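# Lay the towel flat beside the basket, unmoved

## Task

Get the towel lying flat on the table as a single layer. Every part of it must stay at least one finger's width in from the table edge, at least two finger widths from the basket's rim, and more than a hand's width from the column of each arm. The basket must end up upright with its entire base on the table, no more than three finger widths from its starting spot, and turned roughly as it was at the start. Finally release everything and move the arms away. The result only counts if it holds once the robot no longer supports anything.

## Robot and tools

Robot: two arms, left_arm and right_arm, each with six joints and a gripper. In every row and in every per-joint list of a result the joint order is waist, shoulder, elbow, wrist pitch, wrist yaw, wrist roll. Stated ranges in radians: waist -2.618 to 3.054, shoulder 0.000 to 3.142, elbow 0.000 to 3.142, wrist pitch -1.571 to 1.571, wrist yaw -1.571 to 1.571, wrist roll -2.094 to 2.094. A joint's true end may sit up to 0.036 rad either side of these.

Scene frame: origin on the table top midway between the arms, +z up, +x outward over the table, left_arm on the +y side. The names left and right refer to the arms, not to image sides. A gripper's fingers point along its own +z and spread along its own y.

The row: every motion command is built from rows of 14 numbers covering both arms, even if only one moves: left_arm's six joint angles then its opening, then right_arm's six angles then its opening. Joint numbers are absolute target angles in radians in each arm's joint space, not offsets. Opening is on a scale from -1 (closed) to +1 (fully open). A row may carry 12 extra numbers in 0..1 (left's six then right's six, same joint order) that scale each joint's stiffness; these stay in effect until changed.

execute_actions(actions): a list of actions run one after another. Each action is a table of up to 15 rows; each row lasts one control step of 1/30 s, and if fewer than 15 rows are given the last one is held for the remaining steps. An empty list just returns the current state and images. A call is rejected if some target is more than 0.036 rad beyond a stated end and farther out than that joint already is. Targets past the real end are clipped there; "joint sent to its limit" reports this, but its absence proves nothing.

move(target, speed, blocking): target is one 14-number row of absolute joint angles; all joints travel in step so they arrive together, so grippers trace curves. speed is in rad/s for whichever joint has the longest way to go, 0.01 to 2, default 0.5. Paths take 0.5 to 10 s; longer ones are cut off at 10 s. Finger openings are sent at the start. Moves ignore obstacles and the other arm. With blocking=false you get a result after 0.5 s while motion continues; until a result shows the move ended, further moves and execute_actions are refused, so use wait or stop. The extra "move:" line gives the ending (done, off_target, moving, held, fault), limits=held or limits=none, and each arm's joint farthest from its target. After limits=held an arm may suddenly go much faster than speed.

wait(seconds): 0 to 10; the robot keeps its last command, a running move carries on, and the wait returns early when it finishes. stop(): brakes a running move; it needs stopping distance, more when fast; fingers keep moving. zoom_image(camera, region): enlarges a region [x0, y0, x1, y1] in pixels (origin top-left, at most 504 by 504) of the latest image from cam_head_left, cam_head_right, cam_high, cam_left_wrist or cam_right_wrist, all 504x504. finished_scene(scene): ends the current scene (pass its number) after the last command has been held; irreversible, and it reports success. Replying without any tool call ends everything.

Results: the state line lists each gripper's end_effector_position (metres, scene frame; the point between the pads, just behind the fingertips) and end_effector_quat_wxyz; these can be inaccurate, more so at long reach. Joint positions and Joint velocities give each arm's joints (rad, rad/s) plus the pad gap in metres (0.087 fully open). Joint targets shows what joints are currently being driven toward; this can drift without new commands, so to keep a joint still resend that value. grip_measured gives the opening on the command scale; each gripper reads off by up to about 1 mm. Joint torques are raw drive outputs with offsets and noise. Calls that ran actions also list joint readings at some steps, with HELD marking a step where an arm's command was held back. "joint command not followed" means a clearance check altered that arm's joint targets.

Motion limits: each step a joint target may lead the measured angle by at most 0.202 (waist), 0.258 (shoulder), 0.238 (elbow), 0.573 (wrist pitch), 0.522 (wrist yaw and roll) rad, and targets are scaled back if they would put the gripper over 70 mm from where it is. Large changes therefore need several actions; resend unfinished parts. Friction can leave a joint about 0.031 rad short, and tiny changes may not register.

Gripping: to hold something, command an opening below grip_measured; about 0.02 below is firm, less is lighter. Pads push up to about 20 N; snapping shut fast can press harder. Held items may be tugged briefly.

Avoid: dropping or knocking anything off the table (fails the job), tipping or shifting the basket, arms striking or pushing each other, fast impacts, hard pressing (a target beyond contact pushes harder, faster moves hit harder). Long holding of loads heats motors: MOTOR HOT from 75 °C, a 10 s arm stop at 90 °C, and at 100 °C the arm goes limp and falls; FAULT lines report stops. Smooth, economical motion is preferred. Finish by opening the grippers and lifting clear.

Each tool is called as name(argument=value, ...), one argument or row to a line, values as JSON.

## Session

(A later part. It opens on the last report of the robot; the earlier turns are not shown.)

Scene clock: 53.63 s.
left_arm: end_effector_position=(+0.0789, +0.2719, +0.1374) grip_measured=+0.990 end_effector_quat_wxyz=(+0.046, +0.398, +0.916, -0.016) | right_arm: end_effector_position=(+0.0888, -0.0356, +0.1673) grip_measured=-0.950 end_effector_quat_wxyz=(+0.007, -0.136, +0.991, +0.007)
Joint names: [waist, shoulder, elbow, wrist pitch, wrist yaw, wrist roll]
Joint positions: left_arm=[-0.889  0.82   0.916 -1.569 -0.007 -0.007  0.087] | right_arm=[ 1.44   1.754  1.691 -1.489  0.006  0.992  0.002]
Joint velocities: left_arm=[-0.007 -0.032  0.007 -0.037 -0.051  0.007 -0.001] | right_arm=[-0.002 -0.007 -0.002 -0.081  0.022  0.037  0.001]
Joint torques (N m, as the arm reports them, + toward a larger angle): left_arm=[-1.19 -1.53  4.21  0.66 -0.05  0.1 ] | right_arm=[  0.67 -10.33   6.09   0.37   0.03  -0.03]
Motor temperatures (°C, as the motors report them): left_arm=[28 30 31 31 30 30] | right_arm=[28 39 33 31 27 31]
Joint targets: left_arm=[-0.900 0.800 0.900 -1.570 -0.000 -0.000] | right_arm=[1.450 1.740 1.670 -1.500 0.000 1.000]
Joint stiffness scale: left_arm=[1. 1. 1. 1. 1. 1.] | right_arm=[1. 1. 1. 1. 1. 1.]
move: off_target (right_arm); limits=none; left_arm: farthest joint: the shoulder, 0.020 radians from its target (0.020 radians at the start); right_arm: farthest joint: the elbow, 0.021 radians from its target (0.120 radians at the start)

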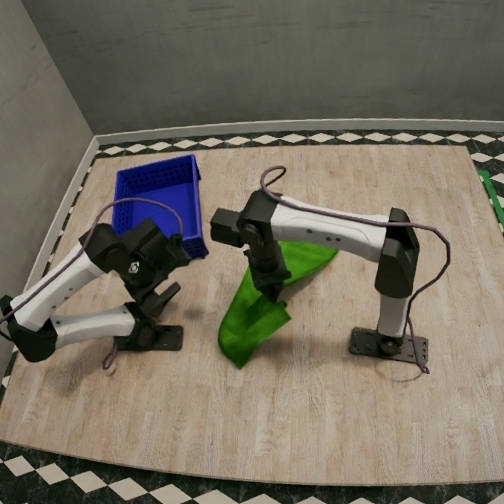

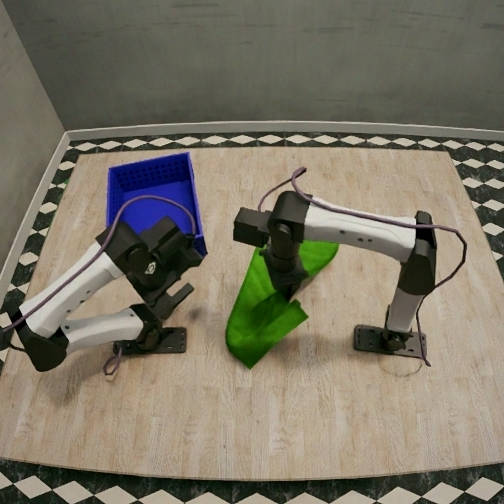

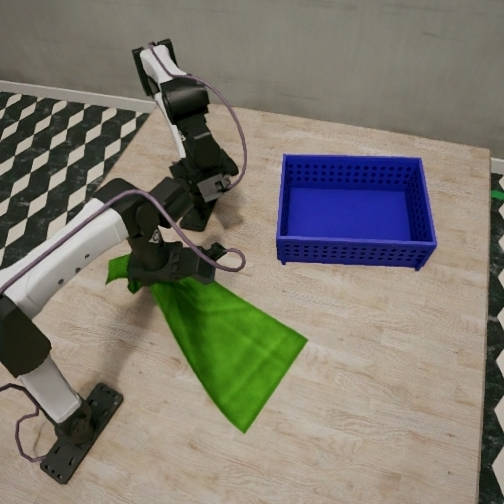

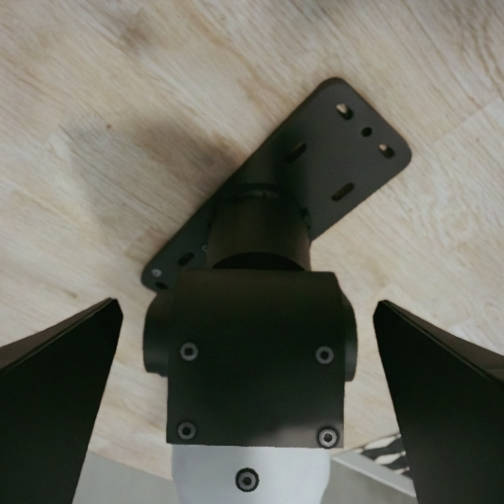

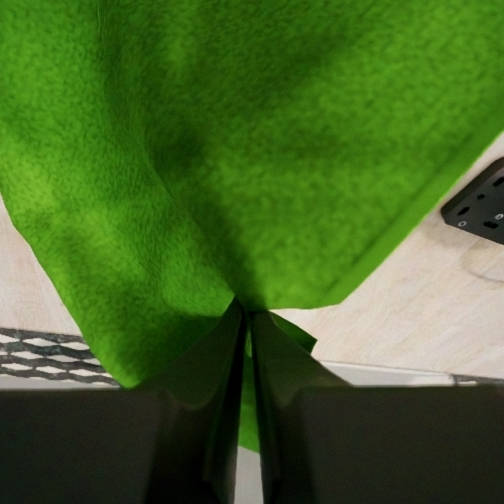

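move(
  target=[-0.9,0.8,0.9,-1.57,0,0,1,1.5,1.51,0.87,-0.93,0,1.4,-1],
  speed=0.4,
)

execute_actions(
  actions=[
    [[-0.9,0.8,0.9,-1.57,0,0,1,1.5,1.51,0.87,-0.93,0,1.4,-0.2]],
  ],
)

move(
  target=[-0.9,0.8,0.9,-1.57,0,0,1,1.5,0.7,0.9,-1.2,0,0,-0.2],
  speed=0.9,
)

Scene clock: 57.20 s.
left_arm: end_effector_position=(+0.0789, +0.2719, +0.1374) grip_measured=+0.990 end_effector_quat_wxyz=(+0.046, +0.398, +0.916, -0.016) | right_arm: end_effector_position=(+0.0520, -0.0958, +0.0300) grip_measured=-0.950 end_effector_quat_wxyz=(+0.002, +0.040, +0.999, -0.004)
Joint names: [waist, shoulder, elbow, wrist pitch, wrist yaw, wrist roll]
Joint positions: left_arm=[-0.889  0.82   0.916 -1.569 -0.007 -0.007  0.087] | right_arm=[ 1.487  1.527  0.889 -0.94   0.006  1.392  0.002]
Joint velocities: left_arm=[-0.002 -0.007 -0.002 -0.037 -0.066  0.007  0.   ] | right_arm=[ 0.007  0.007  0.017 -0.022 -0.051 -0.007 -0.001]
Joint torques (N m, as the arm reports them, + toward a larger angle): left_arm=[-1.15 -1.45  4.19  0.65 -0.04  0.08] | right_arm=[ 0.95 -7.69  5.8   0.5   0.04 -0.02]
Motor temperatures (°C, as the motors report them): left_arm=[28 30 31 31 30 30] | right_arm=[28 39 33 31 27 31]
Joint targets: left_arm=[-0.900 0.800 0.900 -1.570 0.000 -0.000] | right_arm=[1.500 1.510 0.870 -0.930 0.000 1.400]
Joint stiffness scale: left_arm=[1. 1. 1. 1. 1. 1.] | right_arm=[1. 1. 1. 1. 1. 1.]
move: done; limits=none; left_arm: farthest joint: the shoulder, 0.020 radians from its target (0.020 radians at the start); right_arm: farthest joint: the elbow, 0.019 radians from its target (0.821 radians at the start)

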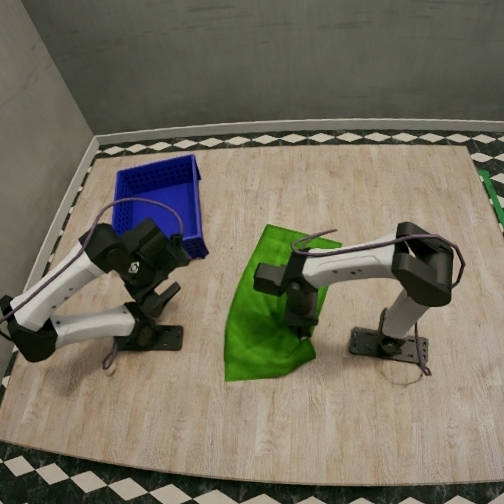

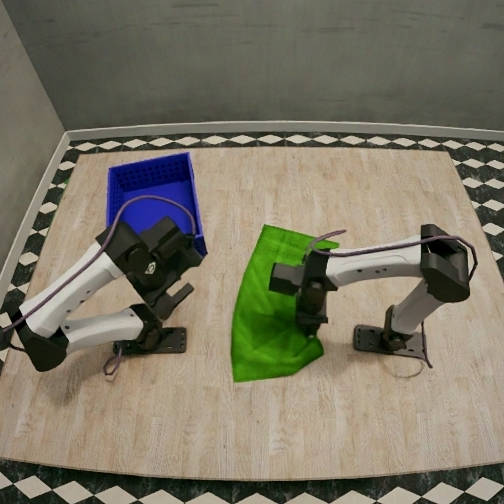

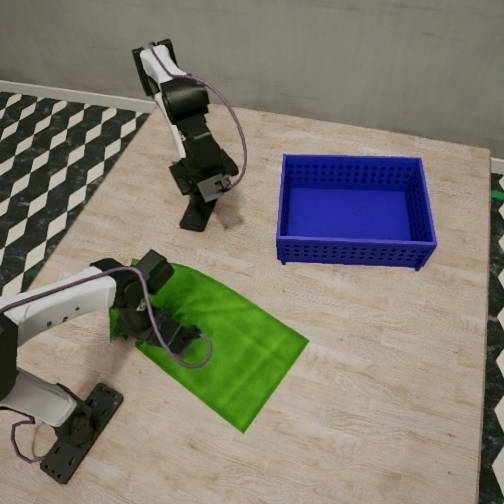

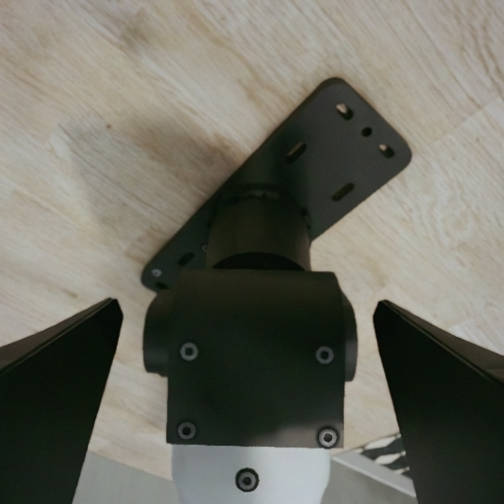

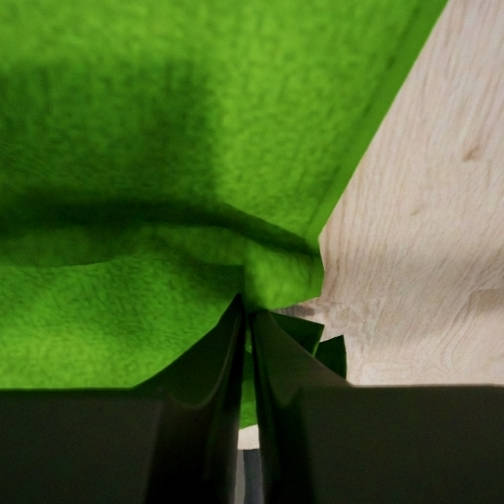

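Scene clock: 57.70 s.
left_arm: end_effector_position=(+0.0789, +0.2719, +0.1374) grip_measured=+0.990 end_effector_quat_wxyz=(+0.046, +0.398, +0.916, -0.016) | right_arm: end_effector_position=(+0.0521, -0.0955, +0.0300) grip_measured=-0.200 end_effector_quat_wxyz=(+0.003, +0.041, +0.999, -0.003)
Joint names: [waist, shoulder, elbow, wrist pitch, wrist yaw, wrist roll]
Joint positions: left_arm=[-0.889  0.82   0.916 -1.569 -0.007 -0.007  0.087] | right_arm=[ 1.487  1.527  0.889 -0.939  0.006  1.393  0.035]
Joint velocities: left_arm=[-0.022 -0.002  0.017 -0.022 -0.007 -0.066  0.001] | right_arm=[-0.002 -0.007  0.007  0.022  0.081 -0.022 -0.001]
Joint torques (N m, as the arm reports them, + toward a larger angle): left_arm=[-1.19 -1.52  4.24  0.67 -0.04  0.1 ] | right_arm=[ 0.93 -7.69  5.81  0.52  0.04 -0.03]
Motor temperatures (°C, as the motors report them): left_arm=[28 30 31 31 30 30] | right_arm=[28 39 33 31 27 31]
Joint targets: left_arm=[-0.900 0.800 0.900 -1.570 -0.000 -0.000] | right_arm=[1.500 1.510 0.870 -0.930 0.000 1.400]
Joint stiffness scale: left_arm=[1. 1. 1. 1. 1. 1.] | right_arm=[1. 1. 1. 1. 1. 1.]
Step readings (joint positions):
0: left_arm=[-0.889 0.820 0.916 -1.569 -0.007 -0.007] | right_arm=[1.487 1.527 0.889 -0.940 0.006 1.392]
1: left_arm=[-0.889 0.820 0.916 -1.569 -0.007 -0.007] | right_arm=[1.487 1.527 0.889 -0.940 0.006 1.393]
2: left_arm=[-0.889 0.820 0.916 -1.569 -0.007 -0.007] | right_arm=[1.487 1.527 0.889 -0.939 0.006 1.393]
4: left_arm=[-0.889 0.820 0.916 -1.569 -0.007 -0.007] | right_arm=[1.487 1.527 0.889 -0.939 0.006 1.393]
8: left_arm=[-0.889 0.820 0.916 -1.569 -0.007 -0.007] | right_arm=[1.487 1.527 0.889 -0.939 0.006 1.393]
15: Joint positions above

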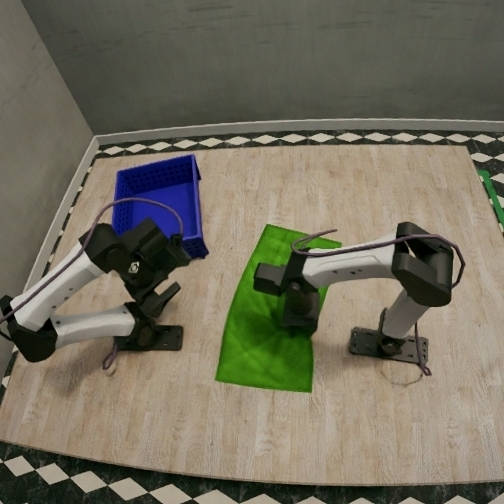

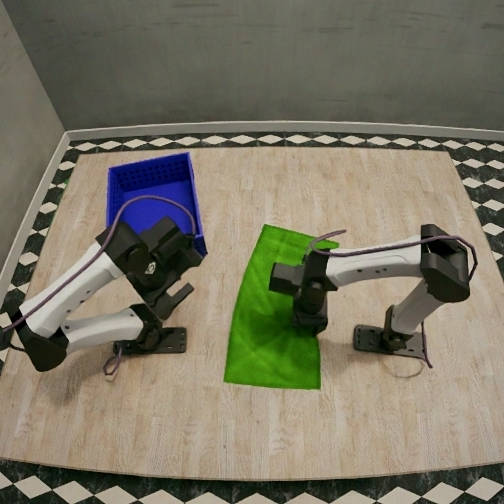

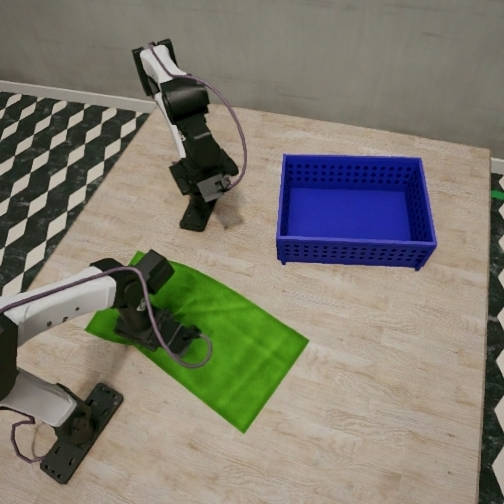

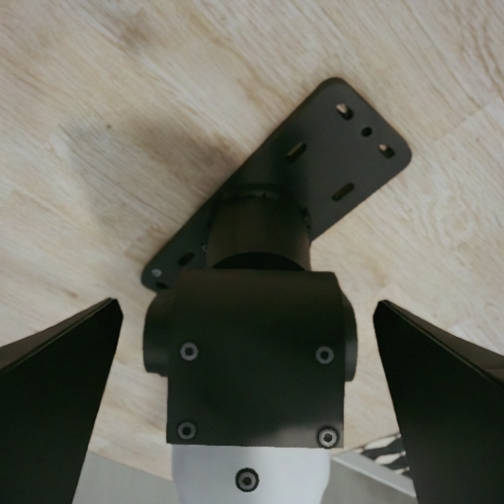

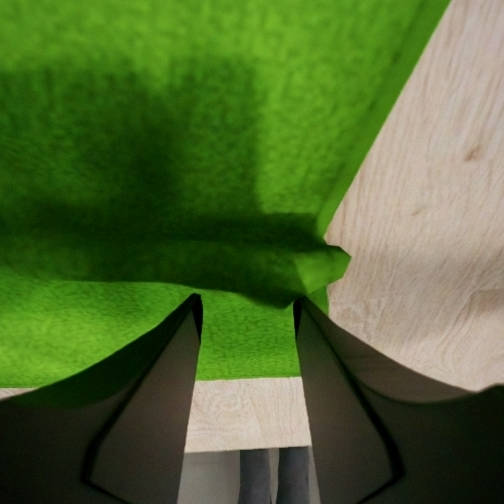

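Scene clock: 60.17 s.
left_arm: end_effector_position=(+0.0789, +0.2719, +0.1374) grip_measured=+0.990 end_effector_quat_wxyz=(+0.046, +0.398, +0.916, -0.016) | right_arm: end_effector_position=(+0.0701, -0.1860, +0.1551) grip_measured=-0.200 end_effector_quat_wxyz=(+0.222, -0.582, +0.764, +0.168)
Joint names: [waist, shoulder, elbow, wrist pitch, wrist yaw, wrist roll]
Joint positions: left_arm=[-0.889  0.82   0.916 -1.569 -0.007 -0.007  0.087] | right_arm=[ 1.487  0.714  0.889 -1.182  0.006  0.007  0.035]
Joint velocities: left_arm=[ 0.002 -0.007  0.007 -0.081 -0.007 -0.051  0.001] | right_arm=[-0.017  0.007  0.002 -0.022  0.022  0.051  0.   ]
Joint torques (N m, as the arm reports them, + toward a larger angle): left_arm=[-1.14 -1.46  4.25  0.65 -0.05  0.09] | right_arm=[ 0.93 -0.67  9.51  1.53 -0.03 -0.17]
Motor temperatures (°C, as the motors report them): left_arm=[28 30 31 31 30 30] | right_arm=[28 39 33 31 27 31]
Joint targets: left_arm=[-0.900 0.800 0.900 -1.570 0.000 0.000] | right_arm=[1.500 0.700 0.900 -1.200 -0.000 -0.000]
Joint stiffness scale: left_arm=[1. 1. 1. 1. 1. 1.] | right_arm=[1. 1. 1. 1. 1. 1.]
move: done; limits=none; left_arm: farthest joint: the shoulder, 0.020 radians from its target (0.020 radians at the start); right_arm: farthest joint: the wrist pitch, 0.018 radians from its target (0.261 radians at the start)

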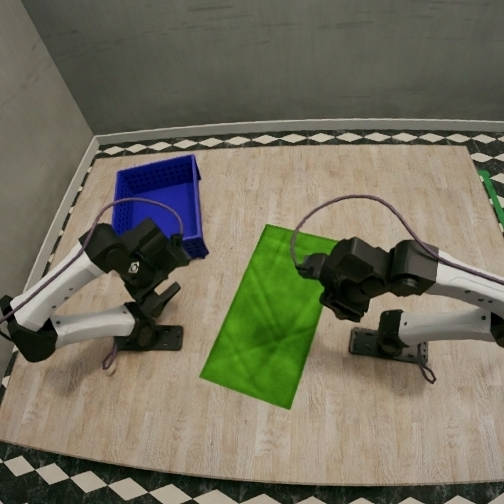

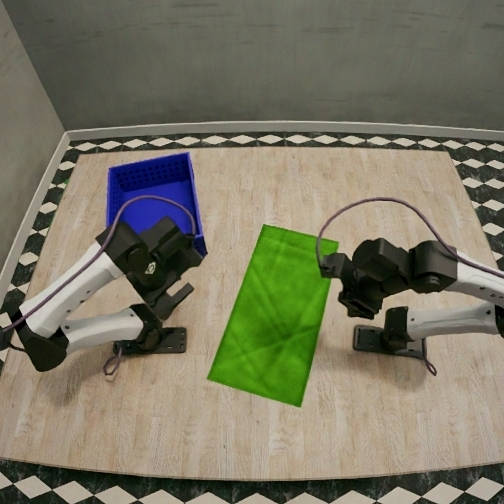

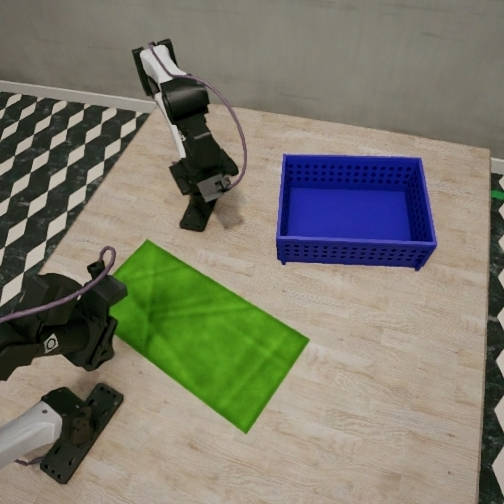

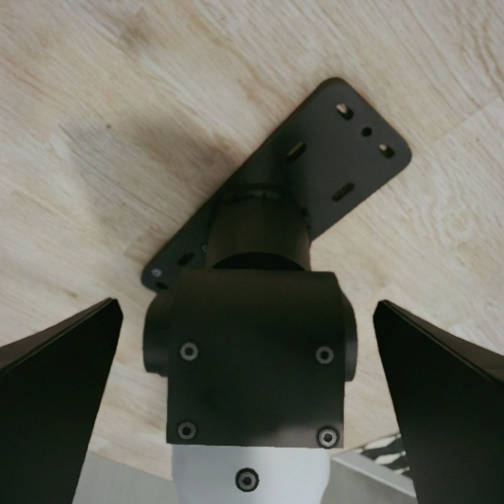

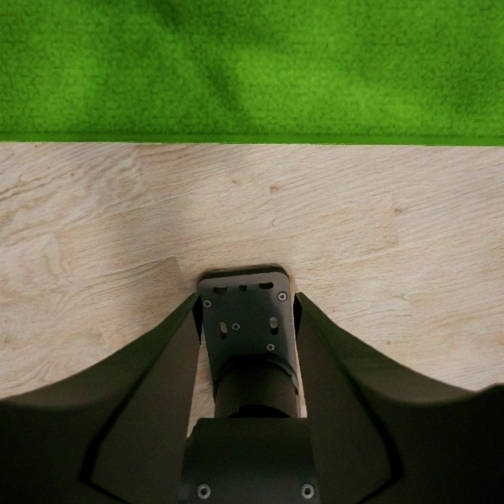

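move(
  target=[-0.3,0.8,0.9,-1.57,0,0,1,0,0.7,0.9,-1.2,0,0,1],
  speed=1,
)

Scene clock: 62.63 s.
left_arm: end_effector_position=(+0.0961, +0.3019, +0.1374) grip_measured=+0.990 end_effector_quat_wxyz=(+0.049, +0.120, +0.992, -0.003) | right_arm: end_effector_position=(+0.1785, -0.3543, +0.1550) grip_measured=+1.000 end_effector_quat_wxyz=(+0.277, +0.081, +0.957, -0.022)
Joint names: [waist, shoulder, elbow, wrist pitch, wrist yaw, wrist roll]
Joint positions: left_arm=[-0.31   0.82   0.916 -1.569 -0.006 -0.007  0.087] | right_arm=[ 0.013  0.714  0.889 -1.182  0.001  0.006  0.087]
Joint velocities: left_arm=[-0.007 -0.022  0.017  0.037  0.007  0.007  0.001] | right_arm=[ 0.002 -0.002  0.007  0.081  0.081 -0.022  0.   ]
Joint torques (N m, as the arm reports them, + toward a larger angle): left_arm=[ 0.64 -1.57  4.19  0.64 -0.06  0.08] | right_arm=[-1.19 -0.68  9.51  1.53  0.02 -0.15]
Motor temperatures (°C, as the motors report them): left_arm=[28 30 31 31 30 30] | right_arm=[28 38 34 32 27 31]
Joint targets: left_arm=[-0.300 0.800 0.900 -1.570 0.000 -0.000] | right_arm=[0.000 0.700 0.900 -1.200 -0.000 0.000]
Joint stiffness scale: left_arm=[1. 1. 1. 1. 1. 1.] | right_arm=[1. 1. 1. 1. 1. 1.]
move: done; limits=none; left_arm: farthest joint: the shoulder, 0.020 radians from its target (0.020 radians at the start); right_arm: farthest joint: the wrist pitch, 0.018 radians from its target (0.018 radians at the start)

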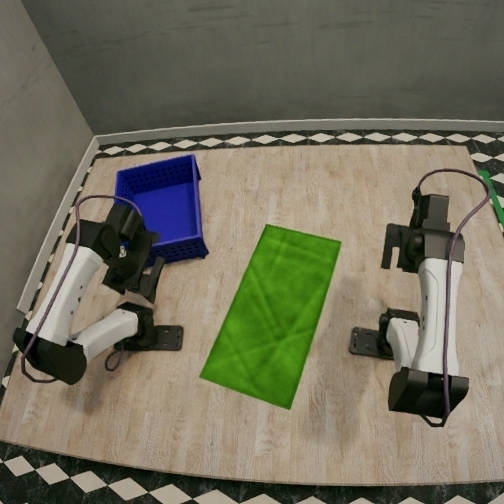

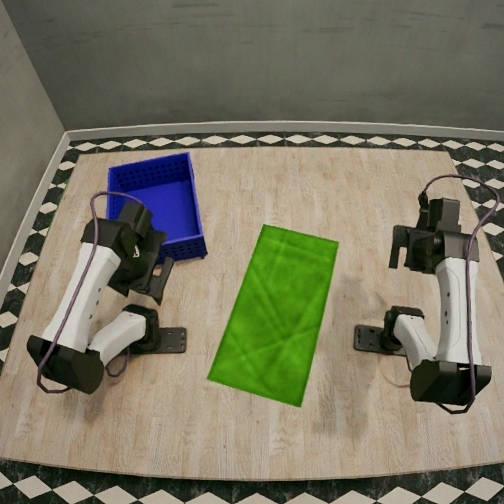

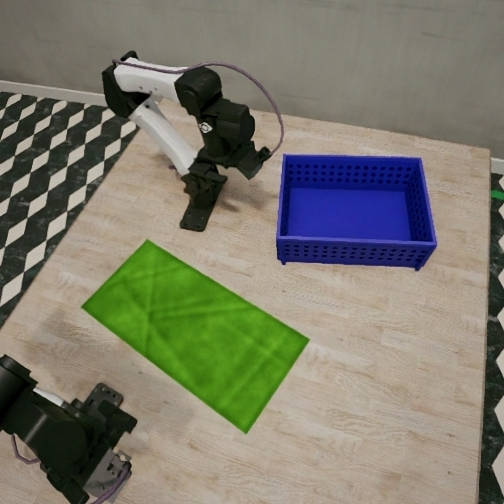

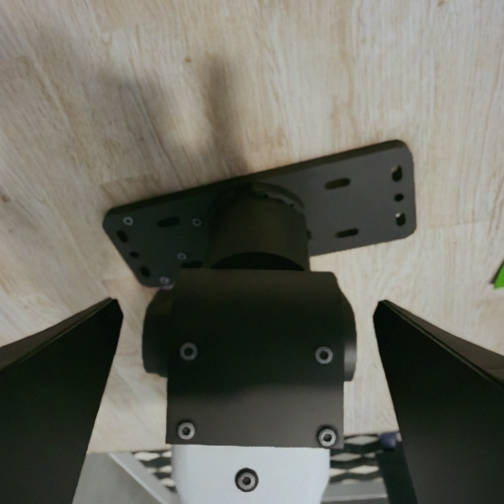

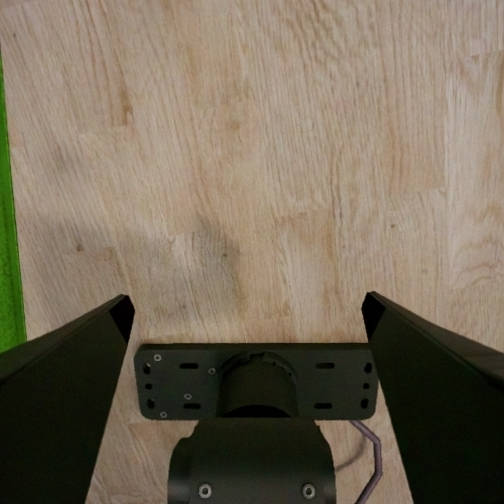

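finished_scene(
  scene=1,
)

The scene is finished: the task was done.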